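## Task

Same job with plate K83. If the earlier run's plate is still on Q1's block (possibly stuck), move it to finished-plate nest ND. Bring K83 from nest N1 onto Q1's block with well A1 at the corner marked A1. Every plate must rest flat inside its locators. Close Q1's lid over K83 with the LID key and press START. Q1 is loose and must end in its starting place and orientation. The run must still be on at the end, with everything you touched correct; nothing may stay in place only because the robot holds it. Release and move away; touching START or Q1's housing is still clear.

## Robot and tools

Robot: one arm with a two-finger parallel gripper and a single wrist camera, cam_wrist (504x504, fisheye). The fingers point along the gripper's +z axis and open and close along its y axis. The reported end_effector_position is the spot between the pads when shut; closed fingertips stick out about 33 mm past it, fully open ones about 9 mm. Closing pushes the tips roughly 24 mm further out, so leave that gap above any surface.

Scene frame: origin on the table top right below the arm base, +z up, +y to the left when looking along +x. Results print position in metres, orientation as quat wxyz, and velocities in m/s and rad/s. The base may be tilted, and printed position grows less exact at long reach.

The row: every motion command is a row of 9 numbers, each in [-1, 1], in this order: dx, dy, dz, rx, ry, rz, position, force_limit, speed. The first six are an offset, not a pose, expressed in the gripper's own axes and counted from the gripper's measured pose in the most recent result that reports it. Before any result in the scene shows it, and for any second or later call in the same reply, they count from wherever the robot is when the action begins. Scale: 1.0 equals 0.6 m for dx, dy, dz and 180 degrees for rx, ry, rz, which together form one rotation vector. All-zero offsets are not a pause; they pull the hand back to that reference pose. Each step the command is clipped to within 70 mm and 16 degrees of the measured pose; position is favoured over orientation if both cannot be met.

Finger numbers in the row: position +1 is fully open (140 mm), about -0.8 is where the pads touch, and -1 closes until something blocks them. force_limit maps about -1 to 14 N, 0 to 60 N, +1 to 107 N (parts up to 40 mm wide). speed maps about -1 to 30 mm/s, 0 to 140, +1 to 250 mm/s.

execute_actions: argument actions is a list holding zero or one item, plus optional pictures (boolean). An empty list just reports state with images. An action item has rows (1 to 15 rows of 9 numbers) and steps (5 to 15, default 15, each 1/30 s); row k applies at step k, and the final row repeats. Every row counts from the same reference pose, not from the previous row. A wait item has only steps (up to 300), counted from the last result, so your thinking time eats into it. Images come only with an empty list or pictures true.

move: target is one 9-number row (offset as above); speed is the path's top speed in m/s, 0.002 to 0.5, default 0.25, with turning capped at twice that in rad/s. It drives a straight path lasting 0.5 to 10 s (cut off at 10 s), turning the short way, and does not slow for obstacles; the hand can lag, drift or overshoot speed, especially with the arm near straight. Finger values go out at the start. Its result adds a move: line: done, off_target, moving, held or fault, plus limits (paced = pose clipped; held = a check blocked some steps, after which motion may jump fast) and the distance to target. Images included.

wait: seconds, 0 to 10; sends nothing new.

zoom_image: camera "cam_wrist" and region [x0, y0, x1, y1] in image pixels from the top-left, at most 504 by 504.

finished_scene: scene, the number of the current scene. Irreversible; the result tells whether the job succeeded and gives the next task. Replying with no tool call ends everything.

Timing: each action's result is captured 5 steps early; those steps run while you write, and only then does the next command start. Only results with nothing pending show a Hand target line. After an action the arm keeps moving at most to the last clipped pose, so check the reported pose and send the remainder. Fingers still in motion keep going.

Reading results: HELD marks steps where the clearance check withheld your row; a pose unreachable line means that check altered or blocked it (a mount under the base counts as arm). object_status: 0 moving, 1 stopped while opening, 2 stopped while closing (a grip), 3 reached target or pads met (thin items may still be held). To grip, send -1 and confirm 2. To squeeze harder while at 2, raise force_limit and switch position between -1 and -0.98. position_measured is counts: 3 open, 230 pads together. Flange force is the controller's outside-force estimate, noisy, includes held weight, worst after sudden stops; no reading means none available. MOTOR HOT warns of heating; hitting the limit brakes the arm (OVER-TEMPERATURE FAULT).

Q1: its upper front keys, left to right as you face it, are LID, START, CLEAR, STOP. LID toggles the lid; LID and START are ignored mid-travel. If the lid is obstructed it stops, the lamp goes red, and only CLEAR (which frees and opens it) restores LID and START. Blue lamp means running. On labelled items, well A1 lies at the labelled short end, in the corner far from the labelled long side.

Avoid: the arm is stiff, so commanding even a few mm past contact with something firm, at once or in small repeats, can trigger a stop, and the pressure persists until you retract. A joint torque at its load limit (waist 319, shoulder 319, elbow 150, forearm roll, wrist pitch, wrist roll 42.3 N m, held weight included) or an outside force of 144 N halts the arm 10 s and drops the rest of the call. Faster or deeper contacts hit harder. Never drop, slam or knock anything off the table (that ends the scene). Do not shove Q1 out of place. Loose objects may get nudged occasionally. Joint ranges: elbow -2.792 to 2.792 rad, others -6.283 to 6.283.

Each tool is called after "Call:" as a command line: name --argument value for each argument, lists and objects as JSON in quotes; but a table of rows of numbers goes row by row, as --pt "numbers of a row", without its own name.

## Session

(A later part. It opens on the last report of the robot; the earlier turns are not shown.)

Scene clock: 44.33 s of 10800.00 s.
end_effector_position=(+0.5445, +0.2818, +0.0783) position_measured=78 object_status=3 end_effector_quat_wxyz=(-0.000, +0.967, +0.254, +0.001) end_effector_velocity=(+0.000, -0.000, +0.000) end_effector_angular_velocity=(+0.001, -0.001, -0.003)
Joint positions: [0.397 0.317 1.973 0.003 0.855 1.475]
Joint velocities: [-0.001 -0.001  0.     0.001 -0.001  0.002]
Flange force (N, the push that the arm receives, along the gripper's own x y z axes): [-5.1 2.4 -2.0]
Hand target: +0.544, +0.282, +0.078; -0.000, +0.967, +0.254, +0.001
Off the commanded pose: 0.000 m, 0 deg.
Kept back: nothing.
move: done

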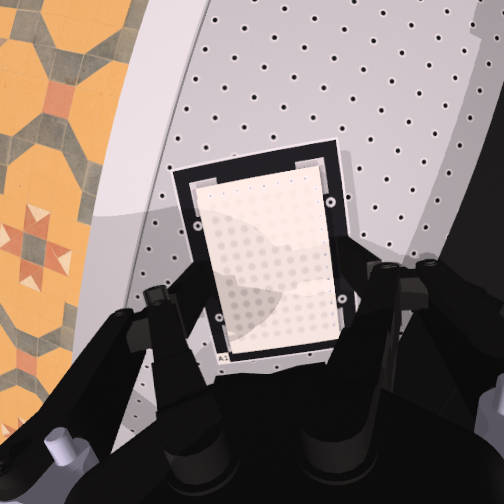

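Call:
move --target '[0, 0.001, 0.002, 0, 0, 0, 0.4, 0, -0.6]' --speed 0.01

Call:
move --target '[0, 0, 0, 0, 0, 0, -1, 0, -0.6]' --speed 0.03

Call:
move --target '[0, 0, -0.35, 0, 0, 0, -1, 0, -0.6]' --speed 0.25

Scene clock: 45.27 s of 10800.00 s.
end_effector_position=(+0.5448, +0.2813, +0.0771) position_measured=78 object_status=3 end_effector_quat_wxyz=(-0.000, +0.967, +0.254, +0.001) end_effector_velocity=(+0.000, +0.001, +0.000) end_effector_angular_velocity=(+0.002, -0.001, -0.001)
Joint positions: [0.396 0.318 1.974 0.003 0.853 1.474]
Joint velocities: [ 0.    -0.001  0.     0.001 -0.002  0.   ]
Flange force (N, the push that the arm receives, along the gripper's own x y z axes): [-6.7 1.4 -3.4]
Hand target: +0.545, +0.281, +0.077; -0.000, +0.967, +0.254, +0.001
Off the commanded pose: 0.000 m, 0 deg.
Kept back: nothing.
move: done

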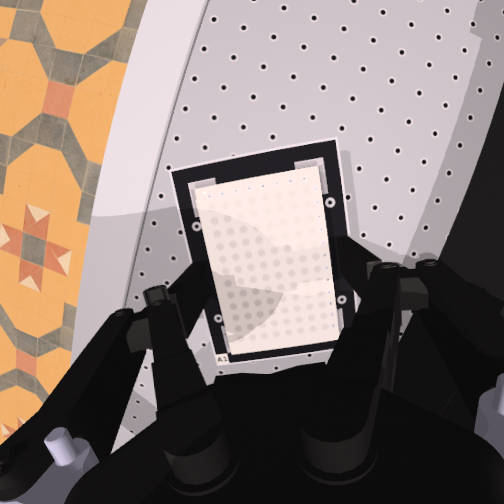

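Scene clock: 45.77 s of 10800.00 s.
end_effector_position=(+0.5448, +0.2813, +0.0771) position_measured=105 object_status=2 end_effector_quat_wxyz=(-0.000, +0.967, +0.254, +0.001) end_effector_velocity=(-0.001, -0.001, -0.000) end_effector_angular_velocity=(-0.001, +0.002, +0.000)
Joint positions: [0.396 0.318 1.974 0.003 0.853 1.474]
Joint velocities: [ 0.    -0.     0.001 -0.001  0.001  0.   ]
Flange force (N, the push that the arm receives, along the gripper's own x y z axes): [-12.1 -0.8 -37.9]
Hand target: +0.545, +0.281, +0.077; -0.000, +0.967, +0.254, +0.001
Off the commanded pose: 0.000 m, 0 deg.
Kept back: nothing.
move: done

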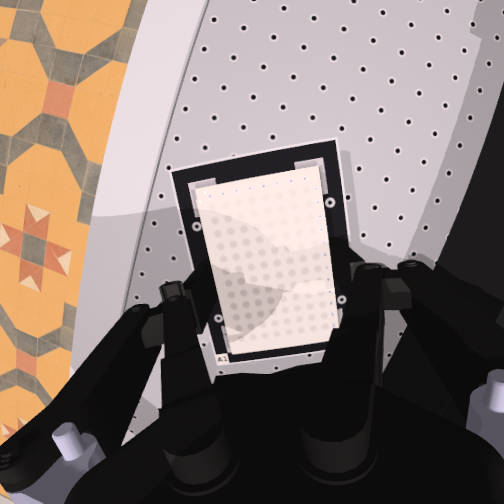

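Scene clock: 46.97 s of 10800.00 s.
end_effector_position=(+0.5446, +0.2807, +0.2871) position_measured=106 object_status=2 end_effector_quat_wxyz=(-0.000, +0.967, +0.254, +0.001) end_effector_velocity=(-0.000, +0.001, -0.000) end_effector_angular_velocity=(+0.002, +0.001, -0.001)
Joint positions: [0.395 0.14  1.767 0.002 1.239 1.475]
Joint velocities: [ 0.001  0.001 -0.001  0.002 -0.     0.001]
Flange force (N, the push that the arm receives, along the gripper's own x y z axes): [-6.7 0.7 0.2]
Hand target: +0.545, +0.281, +0.287; -0.000, +0.967, +0.254, +0.001
Off the commanded pose: 0.000 m, 0 deg.
Kept back: nothing.
move: done

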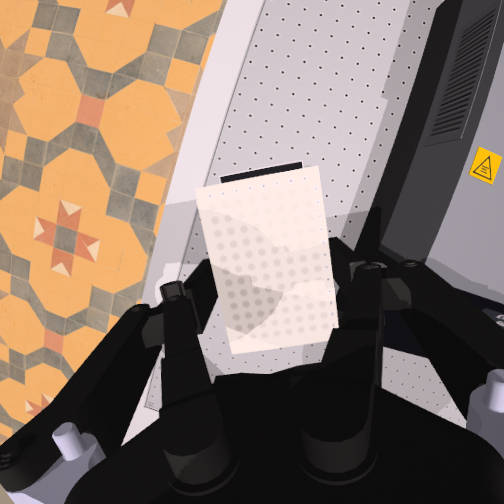

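Call:
move --target '[-0.028, 0.5348, 0.0437, 0, 0, -0.352, -1, 0, -0.6]' --speed 0.3

Call:
zoom_image --camera "cam_wrist" --region '[140, 130, 400, 390]'

Scene clock: 49.40 s of 10800.00 s.
end_effector_position=(+0.6869, -0.0074, +0.2603) position_measured=106 object_status=2 end_effector_quat_wxyz=(-0.000, +0.690, +0.724, +0.000) end_effector_velocity=(-0.000, -0.000, -0.001) end_effector_angular_velocity=(-0.000, +0.003, +0.002)
Joint positions: [-0.084  0.27   1.658  0.     1.219 -0.109]
Joint velocities: [-0.     0.002 -0.001 -0.     0.002 -0.002]
Flange force (N, the push that the arm receives, along the gripper's own x y z axes): [-0.4 -7.7 -0.4]
Hand target: +0.687, -0.007, +0.260; -0.000, +0.690, +0.724, +0.000
Off the commanded pose: 0.001 m, 0 deg.
Kept back: nothing.
move: done

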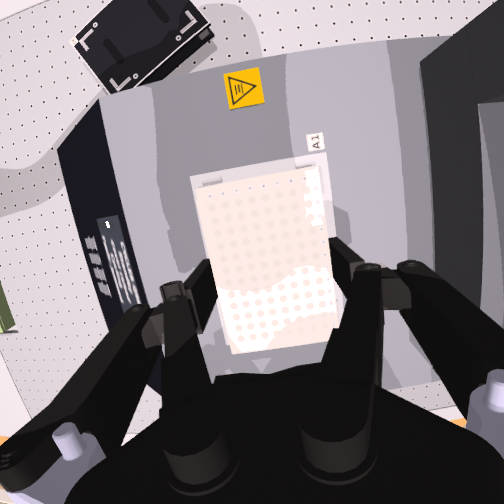

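Region (140, 130, 400, 390) of cam_wrist's 504x504 image, scaled by 1.938, with more detail than that image has.

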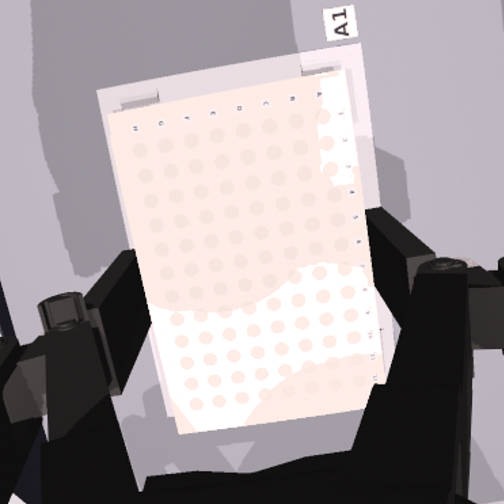

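Call:
move --target '[0.001, 0.0022, 0.012, 0, 0, 0.003, -1, 0, -0.6]' --speed 0.02

Call:
zoom_image --camera "cam_wrist" --region '[140, 130, 400, 390]'

Call:
execute_actions --actions '[{"rows": [[0,0,0.0005,0,0,0,-1,0,-0.6],[0,0,0.001,0,0,0,-1,0,-0.6],[0,0,0.0015,0,0,0,-1,0,-0.6],[0,0,0.002,0,0,0,-1,0,-0.6],[0,0,0.0025,0,0,0,-1,0,-0.6],[0,0,0.003,0,0,0,-1,0,-0.6]], "steps": 14}]'

Scene clock: 50.50 s of 10800.00 s.
end_effector_position=(+0.6882, -0.0067, +0.2531) position_measured=106 object_status=2 end_effector_quat_wxyz=(-0.000, +0.693, +0.721, +0.000) end_effector_velocity=(-0.001, -0.000, -0.001) end_effector_angular_velocity=(+0.000, +0.002, -0.001)
Joint positions: [-0.083  0.276  1.664  0.     1.207 -0.098]
Joint velocities: [-0.     0.001  0.001 -0.     0.     0.   ]
Flange force (N, the push that the arm receives, along the gripper's own x y z axes): [-2.3 -9.6 -0.1]
Hand target: +0.688, -0.007, +0.253; -0.000, +0.693, +0.721, +0.000
Off the commanded pose: 0.000 m, 0 deg.
Kept back: nothing.
move: done

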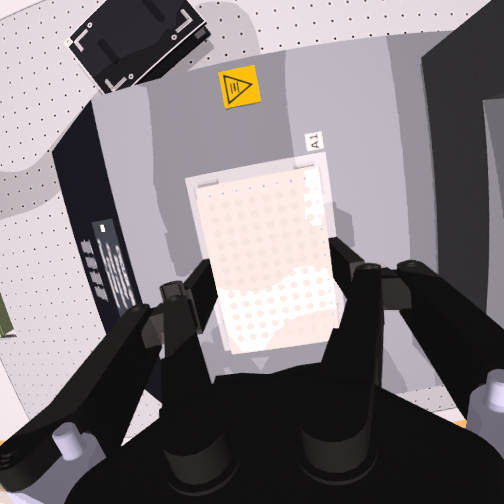

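Region (140, 130, 400, 390) of cam_wrist's 504x504 image, scaled by 1.938, with more detail than that image has.

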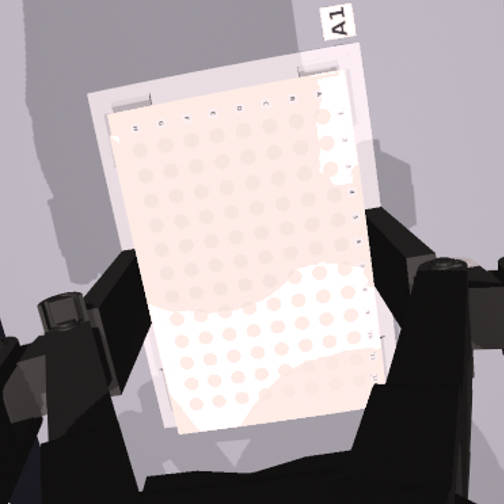

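Scene clock: 50.80 s of 10800.00 s.
end_effector_position=(+0.6882, -0.0067, +0.2514) position_measured=106 object_status=2 end_effector_quat_wxyz=(-0.000, +0.693, +0.721, +0.000) end_effector_velocity=(+0.000, -0.000, +0.000) end_effector_angular_velocity=(-0.001, -0.001, -0.001)
Joint positions: [-0.083  0.277  1.666  0.     1.204 -0.098]
Joint velocities: [ 0.    -0.     0.    -0.001 -0.     0.001]
Flange force (N, the push that the arm receives, along the gripper's own x y z axes): [-1.0 -8.5 -0.1]
Steps of this call (steps 1 to 9: the first 9 steps of this action). Readings (end_effector_position | what the end effector reports):
1: (+0.6882, -0.0067, +0.2531) | position_measured=106 object_status=2
2: (+0.6882, -0.0067, +0.2529) | position_measured=106 object_status=2
4: (+0.6882, -0.0067, +0.2523) | position_measured=106 object_status=2
8: (+0.6882, -0.0067, +0.2514) | position_measured=106 object_status=2
9: the state above

Call:
execute_actions --actions '[{"rows": [[0,0,0.0005,0,0,0,-1,0,-0.6],[0,0,0.001,0,0,0,-1,0,-0.6],[0,0,0.0015,0,0,0,-1,0,-0.6],[0,0,0.002,0,0,0,-1,0,-0.6],[0,0,0.0025,0,0,0,-1,0,-0.6]], "steps": 13}]'

Scene clock: 51.23 s of 10800.00 s.
end_effector_position=(+0.6882, -0.0067, +0.2499) position_measured=106 object_status=2 end_effector_quat_wxyz=(-0.000, +0.693, +0.721, +0.000) end_effector_velocity=(+0.001, +0.000, +0.000) end_effector_angular_velocity=(+0.000, -0.003, +0.001)
Joint positions: [-0.083  0.278  1.667  0.     1.202 -0.098]
Joint velocities: [ 0.    -0.    -0.001  0.    -0.002 -0.001]
Flange force (N, the push that the arm receives, along the gripper's own x y z axes): [-1.1 -8.2 -1.2]
Off your previous action's commanded pose: 0.000 m, 0 deg at its last step (step 5 of this call).
Steps of this call (steps 1 to 5: the last 5 steps of your previous action; steps 6 to 13: the first 8 steps of this action). Readings (end_effector_position | what the end effector reports):
6: (+0.6882, -0.0067, +0.2513) | position_measured=106 object_status=2
7: (+0.6882, -0.0067, +0.2511) | position_measured=106 object_status=2
9: (+0.6882, -0.0067, +0.2505) | position_measured=106 object_status=2
13: the state above

Call:
execute_actions --actions '[{"rows": [[0,0,0.0005,0,0,0,-1,0,-0.6],[0,0,0.001,0,0,0,-1,0,-0.6],[0,0,0.0015,0,0,0,-1,0,-0.6],[0,0,0.002,0,0,0,-1,0,-0.6],[0,0,0.0025,0,0,0,-1,0,-0.6]], "steps": 13}]'

Scene clock: 51.67 s of 10800.00 s.
end_effector_position=(+0.6882, -0.0067, +0.2484) position_measured=106 object_status=2 end_effector_quat_wxyz=(-0.000, +0.693, +0.721, +0.000) end_effector_velocity=(-0.000, -0.001, -0.001) end_effector_angular_velocity=(-0.000, +0.001, -0.001)
Joint positions: [-0.083  0.279  1.669  0.     1.199 -0.098]
Joint velocities: [-0.001  0.001  0.    -0.001  0.     0.001]
Flange force (N, the push that the arm receives, along the gripper's own x y z axes): [-1.7 -8.7 -0.8]
Off your previous action's commanded pose: 0.000 m, 0 deg at its last step (step 5 of this call).
Steps of this call (steps 1 to 5: the last 5 steps of your previous action; steps 6 to 13: the first 8 steps of this action). Readings (end_effector_position | what the end effector reports):
6: (+0.6882, -0.0067, +0.2498) | position_measured=106 object_status=2
7: (+0.6882, -0.0067, +0.2496) | position_measured=106 object_status=2
9: (+0.6882, -0.0067, +0.2491) | position_measured=106 object_status=2
13: the state above

Call:
execute_actions --actions '[{"rows": [[0,0,0.0005,0,0,0,-1,0,-0.6],[0,0,0.001,0,0,0,-1,0,-0.6],[0,0,0.0015,0,0,0,-1,0,-0.6],[0,0,0.002,0,0,0,-1,0,-0.6],[0,0,0.0025,0,0,0,-1,0,-0.6]], "steps": 13}]'

Scene clock: 52.10 s of 10800.00 s.
end_effector_position=(+0.6882, -0.0067, +0.2469) position_measured=106 object_status=2 end_effector_quat_wxyz=(-0.000, +0.693, +0.721, +0.000) end_effector_velocity=(+0.001, +0.002, +0.000) end_effector_angular_velocity=(+0.002, -0.003, -0.001)
Joint positions: [-0.083  0.28   1.671  0.     1.196 -0.098]
Joint velocities: [ 0.002 -0.    -0.     0.002 -0.002  0.002]
Flange force (N, the push that the arm receives, along the gripper's own x y z axes): [0.6 -8.5 -0.5]
Off your previous action's commanded pose: 0.000 m, 0 deg at its last step (step 5 of this call).
Steps of this call (steps 1 to 5: the last 5 steps of your previous action; steps 6 to 13: the first 8 steps of this action). Readings (end_effector_position | what the end effector reports):
6: (+0.6882, -0.0067, +0.2483) | position_measured=106 object_status=2
7: (+0.6882, -0.0067, +0.2481) | position_measured=106 object_status=2
9: (+0.6882, -0.0067, +0.2476) | position_measured=106 object_status=2
13: the state above

Call:
execute_actions --actions '[{"rows": [[0,0,0.0005,0,0,0,-1,0,-0.6],[0,0,0.001,0,0,0,-1,0,-0.6],[0,0,0.0015,0,0,0,-1,0,-0.6],[0,0,0.002,0,0,0,-1,0,-0.6]], "steps": 13}]'

Scene clock: 52.53 s of 10800.00 s.
end_effector_position=(+0.6882, -0.0067, +0.2457) position_measured=106 object_status=2 end_effector_quat_wxyz=(-0.000, +0.693, +0.721, +0.000) end_effector_velocity=(+0.000, +0.000, -0.000) end_effector_angular_velocity=(+0.001, -0.001, -0.001)
Joint positions: [-0.083  0.281  1.672  0.     1.194 -0.098]
Joint velocities: [-0.     0.     0.     0.001 -0.001  0.001]
Flange force (N, the push that the arm receives, along the gripper's own x y z axes): [0.6 -8.1 -0.7]
Off your previous action's commanded pose: 0.000 m, 0 deg at its last step (step 5 of this call).
Steps of this call (steps 1 to 5: the last 5 steps of your previous action; steps 6 to 13: the first 8 steps of this action). Readings (end_effector_position | what the end effector reports):
6: (+0.6882, -0.0067, +0.2468) | position_measured=106 object_status=2
7: (+0.6882, -0.0067, +0.2467) | position_measured=106 object_status=2
9: (+0.6882, -0.0067, +0.2461) | position_measured=106 object_status=2
13: the state above

Call:
execute_actions --actions '[{"rows": [[0,0,0.0005,0,0,0,-1,0,-0.6],[0,0,0.001,0,0,0,-1,0,-0.6],[0,0,0.0015,0,0,0,-1,0,-0.6],[0,0,0.002,0,0,0,-1,0,-0.6]], "steps": 13}]'

Scene clock: 52.97 s of 10800.00 s.
end_effector_position=(+0.6882, -0.0067, +0.2445) position_measured=106 object_status=2 end_effector_quat_wxyz=(-0.000, +0.693, +0.721, +0.000) end_effector_velocity=(-0.001, +0.000, +0.000) end_effector_angular_velocity=(+0.001, +0.001, -0.004)
Joint positions: [-0.083  0.281  1.673  0.     1.192 -0.098]
Joint velocities: [-0.    -0.001  0.001  0.001  0.001  0.003]
Flange force (N, the push that the arm receives, along the gripper's own x y z axes): [0.1 -14.2 -11.7]
Off your previous action's commanded pose: 0.000 m, 0 deg at its last step (step 5 of this call).
Steps of this call (steps 1 to 5: the last 5 steps of your previous action; steps 6 to 13: the first 8 steps of this action). Readings (end_effector_position | what the end effector reports):
6: (+0.6882, -0.0067, +0.2456) | position_measured=106 object_status=2
7: (+0.6882, -0.0067, +0.2455) | position_measured=106 object_status=2
9: (+0.6882, -0.0067, +0.2449) | position_measured=106 object_status=2
13: the state above

Call:
move --target '[0, 0, 0, 0, 0, 0, 0.4, 0, -0.6]' --speed 0.01

Call:
move --target '[0, 0, -0.13, 0, 0, 0, 0.4, 0, -0.6]' --speed 0.15

Call:
zoom_image --camera "cam_wrist" --region '[170, 130, 370, 330]'

Scene clock: 53.90 s of 10800.00 s.
end_effector_position=(+0.6882, -0.0067, +0.2445) position_measured=78 object_status=3 end_effector_quat_wxyz=(-0.000, +0.693, +0.721, +0.000) end_effector_velocity=(-0.000, -0.001, -0.001) end_effector_angular_velocity=(+0.000, +0.001, -0.000)
Joint positions: [-0.083  0.281  1.673  0.     1.192 -0.098]
Joint velocities: [-0.001  0.     0.     0.    -0.    -0.001]
Flange force (N, the push that the arm receives, along the gripper's own x y z axes): [0.2 -9.0 -0.9]
Hand target: +0.688, -0.007, +0.245; -0.000, +0.693, +0.721, +0.000
Off your previous action's commanded pose: 0.000 m, 0 deg at its last step (step 5 of this call).
Off the commanded pose: 0.000 m, 0 deg.
Kept back: nothing.
move: done

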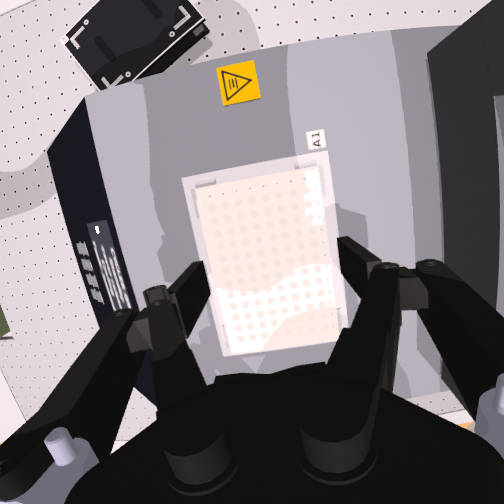

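Scene clock: 54.73 s of 10800.00 s.
end_effector_position=(+0.6881, -0.0069, +0.3225) position_measured=78 object_status=3 end_effector_quat_wxyz=(-0.000, +0.693, +0.721, +0.000) end_effector_velocity=(-0.001, -0.001, +0.000) end_effector_angular_velocity=(-0.001, +0.000, +0.000)
Joint positions: [-0.083  0.243  1.577  0.     1.328 -0.098]
Joint velocities: [-0.    -0.001  0.    -0.001  0.001 -0.   ]
Flange force (N, the push that the arm receives, along the gripper's own x y z axes): [1.5 -9.5 1.6]
Hand target: +0.688, -0.007, +0.323; -0.000, +0.693, +0.721, +0.000
Off the commanded pose: 0.000 m, 0 deg.
Kept back: nothing.
move: done

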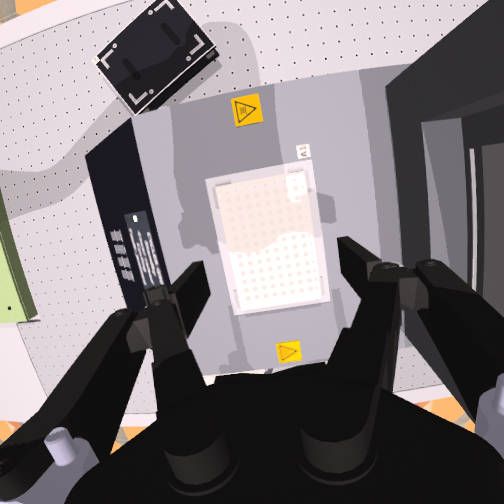

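Region (170, 130, 370, 330) of cam_wrist's 504x504 image, scaled by 2.520, with more detail than that image has.

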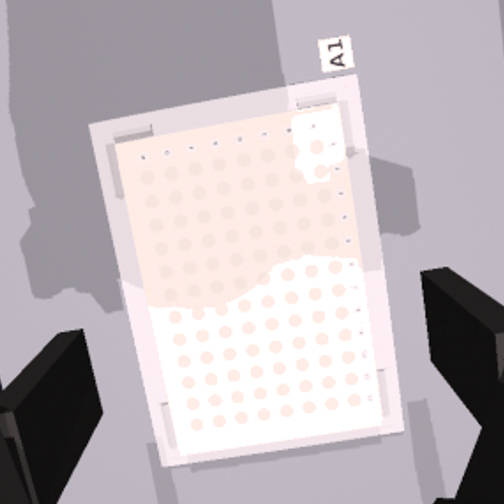

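Call:
move --target '[0.0569, -0.3872, 0.1623, -0.1067, 0.1101, 0.4815, -1, 0, 0]' --speed 0.4

Call:
zoom_image --camera "cam_wrist" --region '[210, 190, 370, 300]'

Scene clock: 57.53 s of 10800.00 s.
end_effector_position=(+0.4547, +0.0190, +0.2252) position_measured=233 object_status=3 end_effector_quat_wxyz=(-0.008, +0.976, +0.034, +0.216) end_effector_velocity=(-0.000, +0.000, +0.000) end_effector_angular_velocity=(+0.001, +0.000, -0.002)
Joint positions: [-0.103 -0.298  2.342  0.102  0.674  1.355]
Joint velocities: [ 0.    -0.001 -0.    -0.001  0.001  0.003]
Flange force (N, the push that the arm receives, along the gripper's own x y z axes): [-4.7 0.1 -2.4]
Hand target: +0.455, +0.019, +0.225; -0.008, +0.976, +0.034, +0.216
Off the commanded pose: 0.001 m, 0 deg.
Kept back: nothing.
move: done

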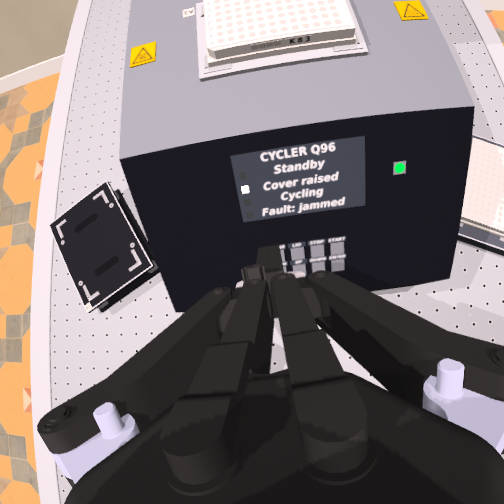

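Region (210, 190, 370, 300) of cam_wrist's 504x504 image, scaled by 3.150, with more detail than that image has; it fills the top 346 rows of this view, and the rest is white.

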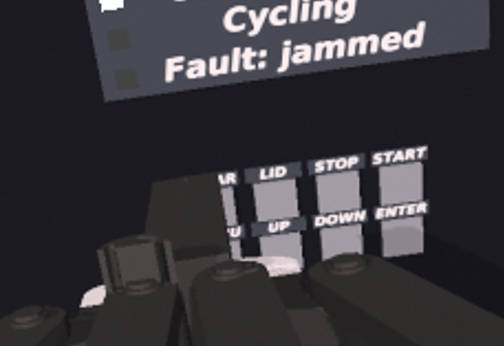

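Call:
move --target '[-0.0395, 0.040, 0.0897, 0, 0, 0, -1, 0, 0]' --speed 0.06

Call:
zoom_image --camera "cam_wrist" --region '[210, 190, 370, 300]'

Call:
move --target '[0, 0, 0.0035, 0, 0, 0, -1, 0, 0]' --speed 0.005

Scene clock: 59.10 s of 10800.00 s.
end_effector_position=(+0.4577, -0.0047, +0.1664) position_measured=233 object_status=3 end_effector_quat_wxyz=(-0.008, +0.976, +0.034, +0.216) end_effector_velocity=(+0.000, -0.000, +0.001) end_effector_angular_velocity=(+0.000, -0.002, -0.001)
Joint positions: [-0.177 -0.221  2.414  0.185  0.535  1.207]
Joint velocities: [-0.    -0.001 -0.     0.001 -0.001 -0.   ]
Flange force (N, the push that the arm receives, along the gripper's own x y z axes): [-4.7 1.0 -4.2]
Hand target: +0.458, -0.005, +0.166; -0.008, +0.976, +0.034, +0.216
Off the commanded pose: 0.000 m, 0 deg.
Kept back: nothing.
move: done

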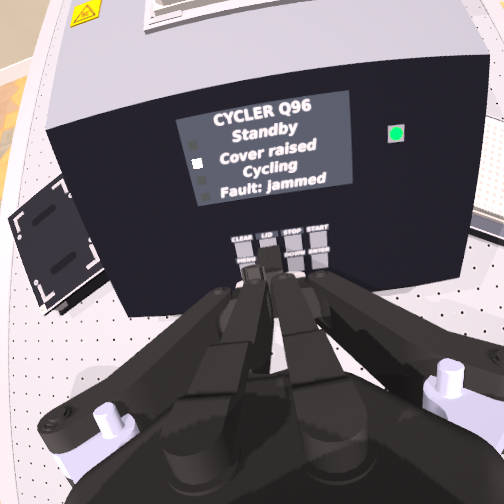

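Region (210, 190, 370, 300) of cam_wrist's 504x504 image, scaled by 3.150, with more detail than that image has; it fills the top 346 rows of this view, and the rest is white.

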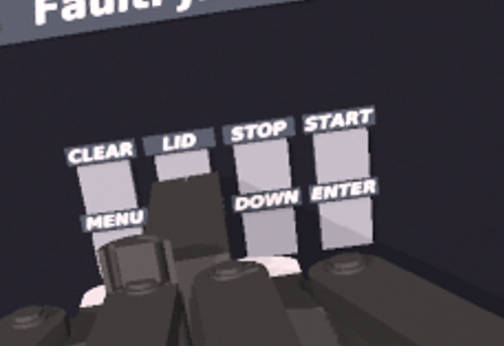

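Scene clock: 59.80 s of 10800.00 s.
end_effector_position=(+0.4585, -0.0046, +0.1645) position_measured=233 object_status=3 end_effector_quat_wxyz=(-0.008, +0.976, +0.034, +0.216) end_effector_velocity=(-0.000, -0.001, +0.000) end_effector_angular_velocity=(-0.002, -0.000, +0.002)
Joint positions: [-0.176 -0.216  2.415  0.186  0.529  1.206]
Joint velocities: [-0.001 -0.001  0.    -0.002  0.    -0.001]
Flange force (N, the push that the arm receives, along the gripper's own x y z axes): [-4.9 -1.0 -2.5]
Hand target: +0.459, -0.005, +0.164; -0.008, +0.976, +0.034, +0.216
Off the commanded pose: 0.000 m, 0 deg.
Kept back: nothing.
move: done

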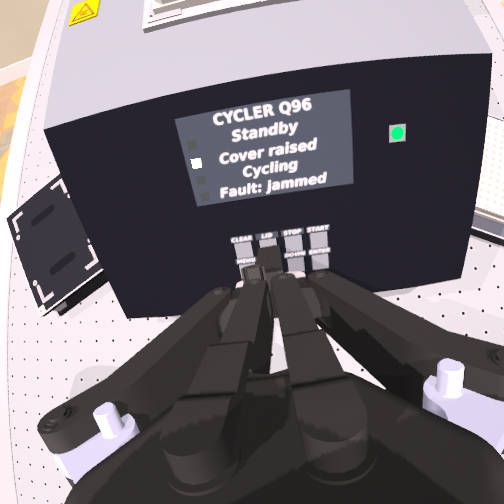

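Call:
move --target '[0.0004, 0, 0.002, 0, 0, 0, -1, 0, 0]' --speed 0.004

Scene clock: 60.73 s of 10800.00 s.
end_effector_position=(+0.4593, -0.0046, +0.1635) position_measured=233 object_status=3 end_effector_quat_wxyz=(-0.008, +0.976, +0.034, +0.216) end_effector_velocity=(-0.000, +0.000, -0.000) end_effector_angular_velocity=(-0.000, +0.001, +0.002)
Joint positions: [-0.176 -0.213  2.415  0.187  0.526  1.206]
Joint velocities: [ 0.001  0.     0.     0.     0.    -0.001]
Flange force (N, the push that the arm receives, along the gripper's own x y z axes): [-8.2 1.2 -20.2]
Hand target: +0.459, -0.005, +0.163; -0.008, +0.976, +0.034, +0.216
Off the commanded pose: 0.000 m, 0 deg.
Kept back: nothing.
move: done

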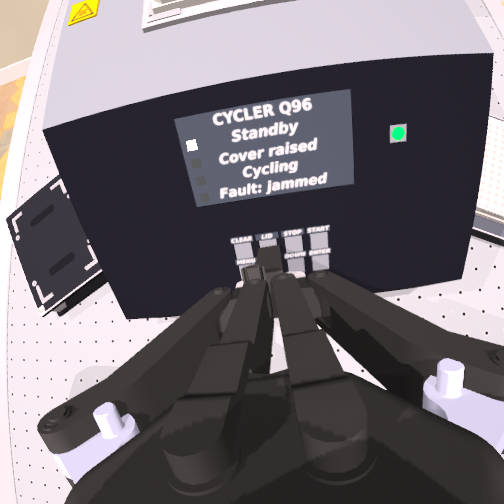

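Call:
move --target '[0, 0, -0.009, 0, 0, 0, -1, 0, 0]' --speed 0.02

Call:
move --target '[-0.0017, 0.0625, -0.0008, 0, 0, 0, -1, 0, 0]' --speed 0.04

Call:
move --target '[0, 0, 0.005, 0, 0, 0, -1, 0, 0]' --speed 0.005

Call:
zoom_image --camera "cam_wrist" --region '[170, 190, 330, 300]'

Scene clock: 61.70 s of 10800.00 s.
end_effector_position=(+0.4570, -0.0048, +0.1684) position_measured=233 object_status=3 end_effector_quat_wxyz=(-0.008, +0.976, +0.034, +0.216) end_effector_velocity=(-0.000, +0.001, -0.000) end_effector_angular_velocity=(+0.002, +0.000, -0.000)
Joint positions: [-0.177 -0.225  2.412  0.183  0.541  1.208]
Joint velocities: [ 0.001  0.     0.001  0.002 -0.    -0.   ]
Flange force (N, the push that the arm receives, along the gripper's own x y z axes): [-4.5 2.1 -1.4]
Hand target: +0.457, -0.005, +0.168; -0.008, +0.976, +0.034, +0.216
Off the commanded pose: 0.000 m, 0 deg.
Kept back: nothing.
move: done

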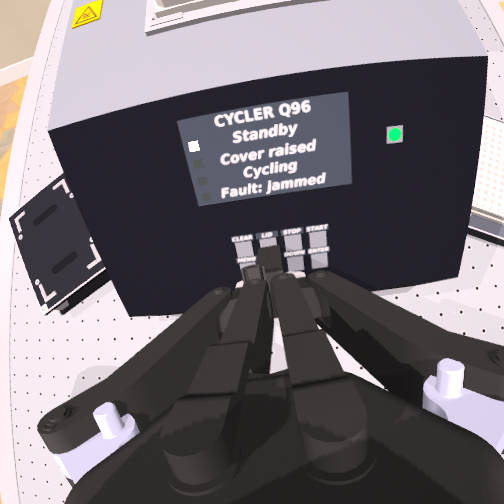

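Scene clock: 62.90 s of 10800.00 s.
end_effector_position=(+0.4584, -0.0423, +0.1683) position_measured=233 object_status=3 end_effector_quat_wxyz=(-0.008, +0.976, +0.034, +0.216) end_effector_velocity=(-0.000, +0.001, -0.000) end_effector_angular_velocity=(+0.003, +0.001, -0.001)
Joint positions: [-0.291 -0.214  2.405  0.267  0.558  1.034]
Joint velocities: [ 0.001  0.    -0.     0.002  0.002  0.001]
Flange force (N, the push that the arm receives, along the gripper's own x y z axes): [-5.5 0.2 -4.2]
Hand target: +0.458, -0.042, +0.168; -0.008, +0.976, +0.034, +0.216
Off the commanded pose: 0.000 m, 0 deg.
Kept back: nothing.
move: done

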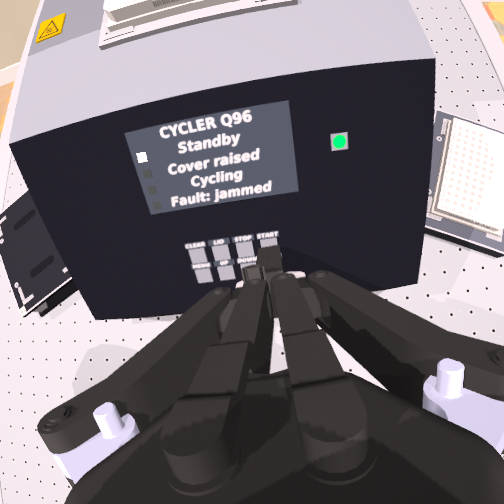

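Scene clock: 63.73 s of 10800.00 s.
end_effector_position=(+0.4597, -0.0422, +0.1656) position_measured=233 object_status=3 end_effector_quat_wxyz=(-0.008, +0.976, +0.034, +0.216) end_effector_velocity=(+0.000, -0.000, +0.001) end_effector_angular_velocity=(-0.001, -0.001, +0.001)
Joint positions: [-0.29  -0.208  2.407  0.269  0.55   1.032]
Joint velocities: [-0.    -0.    -0.001 -0.     0.    -0.001]
Flange force (N, the push that the arm receives, along the gripper's own x y z axes): [-4.5 0.8 -4.1]
Hand target: +0.460, -0.042, +0.166; -0.008, +0.976, +0.034, +0.216
Off the commanded pose: 0.000 m, 0 deg.
Kept back: nothing.
move: done

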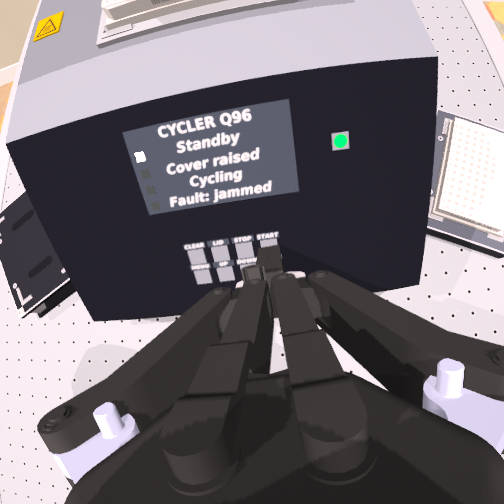

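Region (170, 190, 330, 300) of cam_wrist's 504x504 image, scaled by 3.150, with more detail than that image has; it fills the top 346 rows of this view, and the rest is white.

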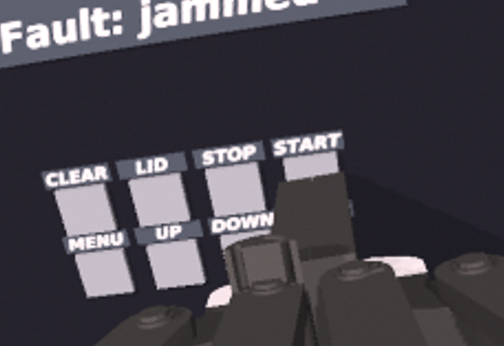

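Aligned on START; wait for the lid to finish.

Call:
wait --seconds 4

Scene clock: 67.87 s of 10800.00 s.
end_effector_position=(+0.4597, -0.0422, +0.1656) position_measured=233 object_status=3 end_effector_quat_wxyz=(-0.008, +0.976, +0.034, +0.216) end_effector_velocity=(+0.001, -0.000, +0.000) end_effector_angular_velocity=(+0.001, -0.002, -0.002)
Joint positions: [-0.29  -0.208  2.407  0.269  0.55   1.032]
Joint velocities: [ 0.     0.     0.     0.002 -0.003 -0.   ]
Flange force (N, the push that the arm receives, along the gripper's own x y z axes): [-5.7 -0.5 -3.6]
Hand target: +0.460, -0.042, +0.166; -0.008, +0.976, +0.034, +0.216
Off the commanded pose: 0.000 m, 0 deg.
Kept back: nothing.
Steps of this call (steps 1 to 124: nothing new was sent). Readings (end_effector_position | what the end effector reports):
1: (+0.4597, -0.0422, +0.1656) | position_measured=233 object_status=3
2: (+0.4597, -0.0422, +0.1656) | position_measured=233 object_status=3
4: (+0.4597, -0.0422, +0.1656) | position_measured=233 object_status=3
8: (+0.4597, -0.0422, +0.1656) | position_measured=233 object_status=3
124: the state above

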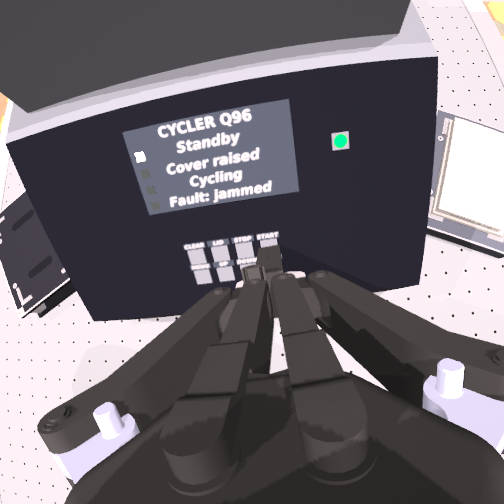

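Call:
move --target '[0.0003, 0, 0.003, 0, 0, 0, -1, 0, 0]' --speed 0.004

Scene clock: 68.80 s of 10800.00 s.
end_effector_position=(+0.4606, -0.0421, +0.1640) position_measured=233 object_status=3 end_effector_quat_wxyz=(-0.008, +0.976, +0.034, +0.216) end_effector_velocity=(+0.000, +0.000, -0.000) end_effector_angular_velocity=(+0.000, +0.001, +0.001)
Joint positions: [-0.289 -0.204  2.407  0.27   0.546  1.031]
Joint velocities: [ 0.001  0.001  0.     0.    -0.     0.   ]
Flange force (N, the push that the arm receives, along the gripper's own x y z axes): [-4.7 2.8 -7.2]
Hand target: +0.461, -0.042, +0.164; -0.008, +0.976, +0.034, +0.216
Off the commanded pose: 0.000 m, 0 deg.
Kept back: nothing.
move: done

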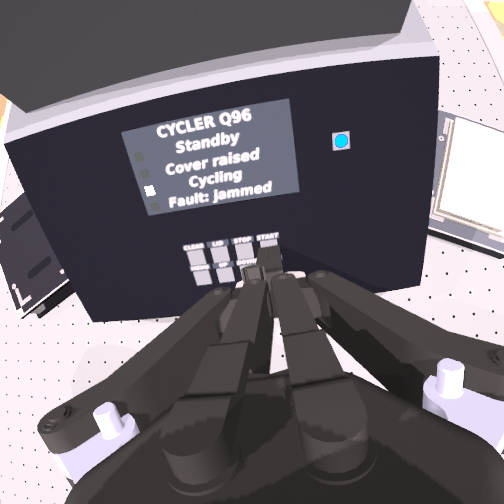

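Call:
move --target '[0, 0, -0.07, 0, 0, 0, -1, 0, 0]' --speed 0.1

Call:
zoom_image --camera "cam_wrist" --region '[384, 90, 504, 270]'

Scene clock: 69.77 s of 10800.00 s.
end_effector_position=(+0.4429, -0.0435, +0.2021) position_measured=233 object_status=3 end_effector_quat_wxyz=(-0.008, +0.976, +0.034, +0.216) end_effector_velocity=(+0.000, +0.000, +0.000) end_effector_angular_velocity=(+0.001, -0.001, +0.001)
Joint positions: [-0.308 -0.288  2.382  0.242  0.655  1.053]
Joint velocities: [ 0.    -0.    -0.     0.002 -0.    -0.001]
Flange force (N, the push that the arm receives, along the gripper's own x y z axes): [-2.6 1.1 0.8]
Hand target: +0.443, -0.043, +0.202; -0.008, +0.976, +0.034, +0.216
Off the commanded pose: 0.000 m, 0 deg.
Kept back: nothing.
move: done

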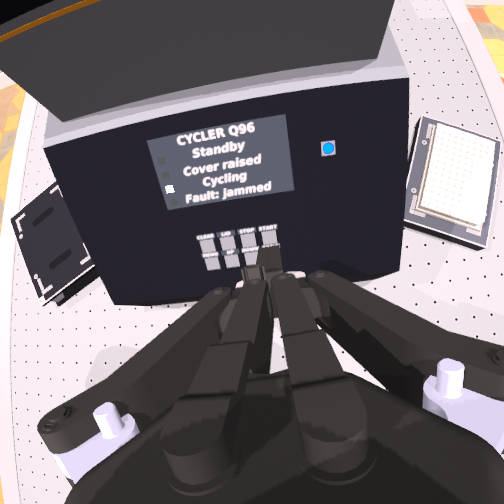

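Region (384, 90, 504, 270) of cam_wrist's 504x504 image, scaled by 2.800, with more detail than that image has.

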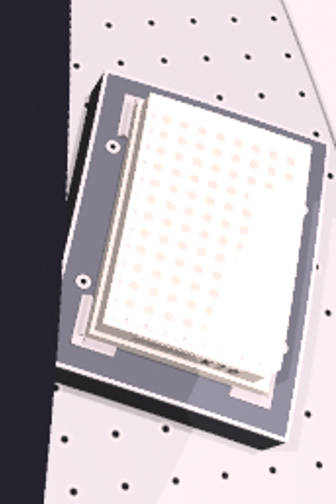

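Call:
finished_scene --scene 2

The scene is finished: the task was done.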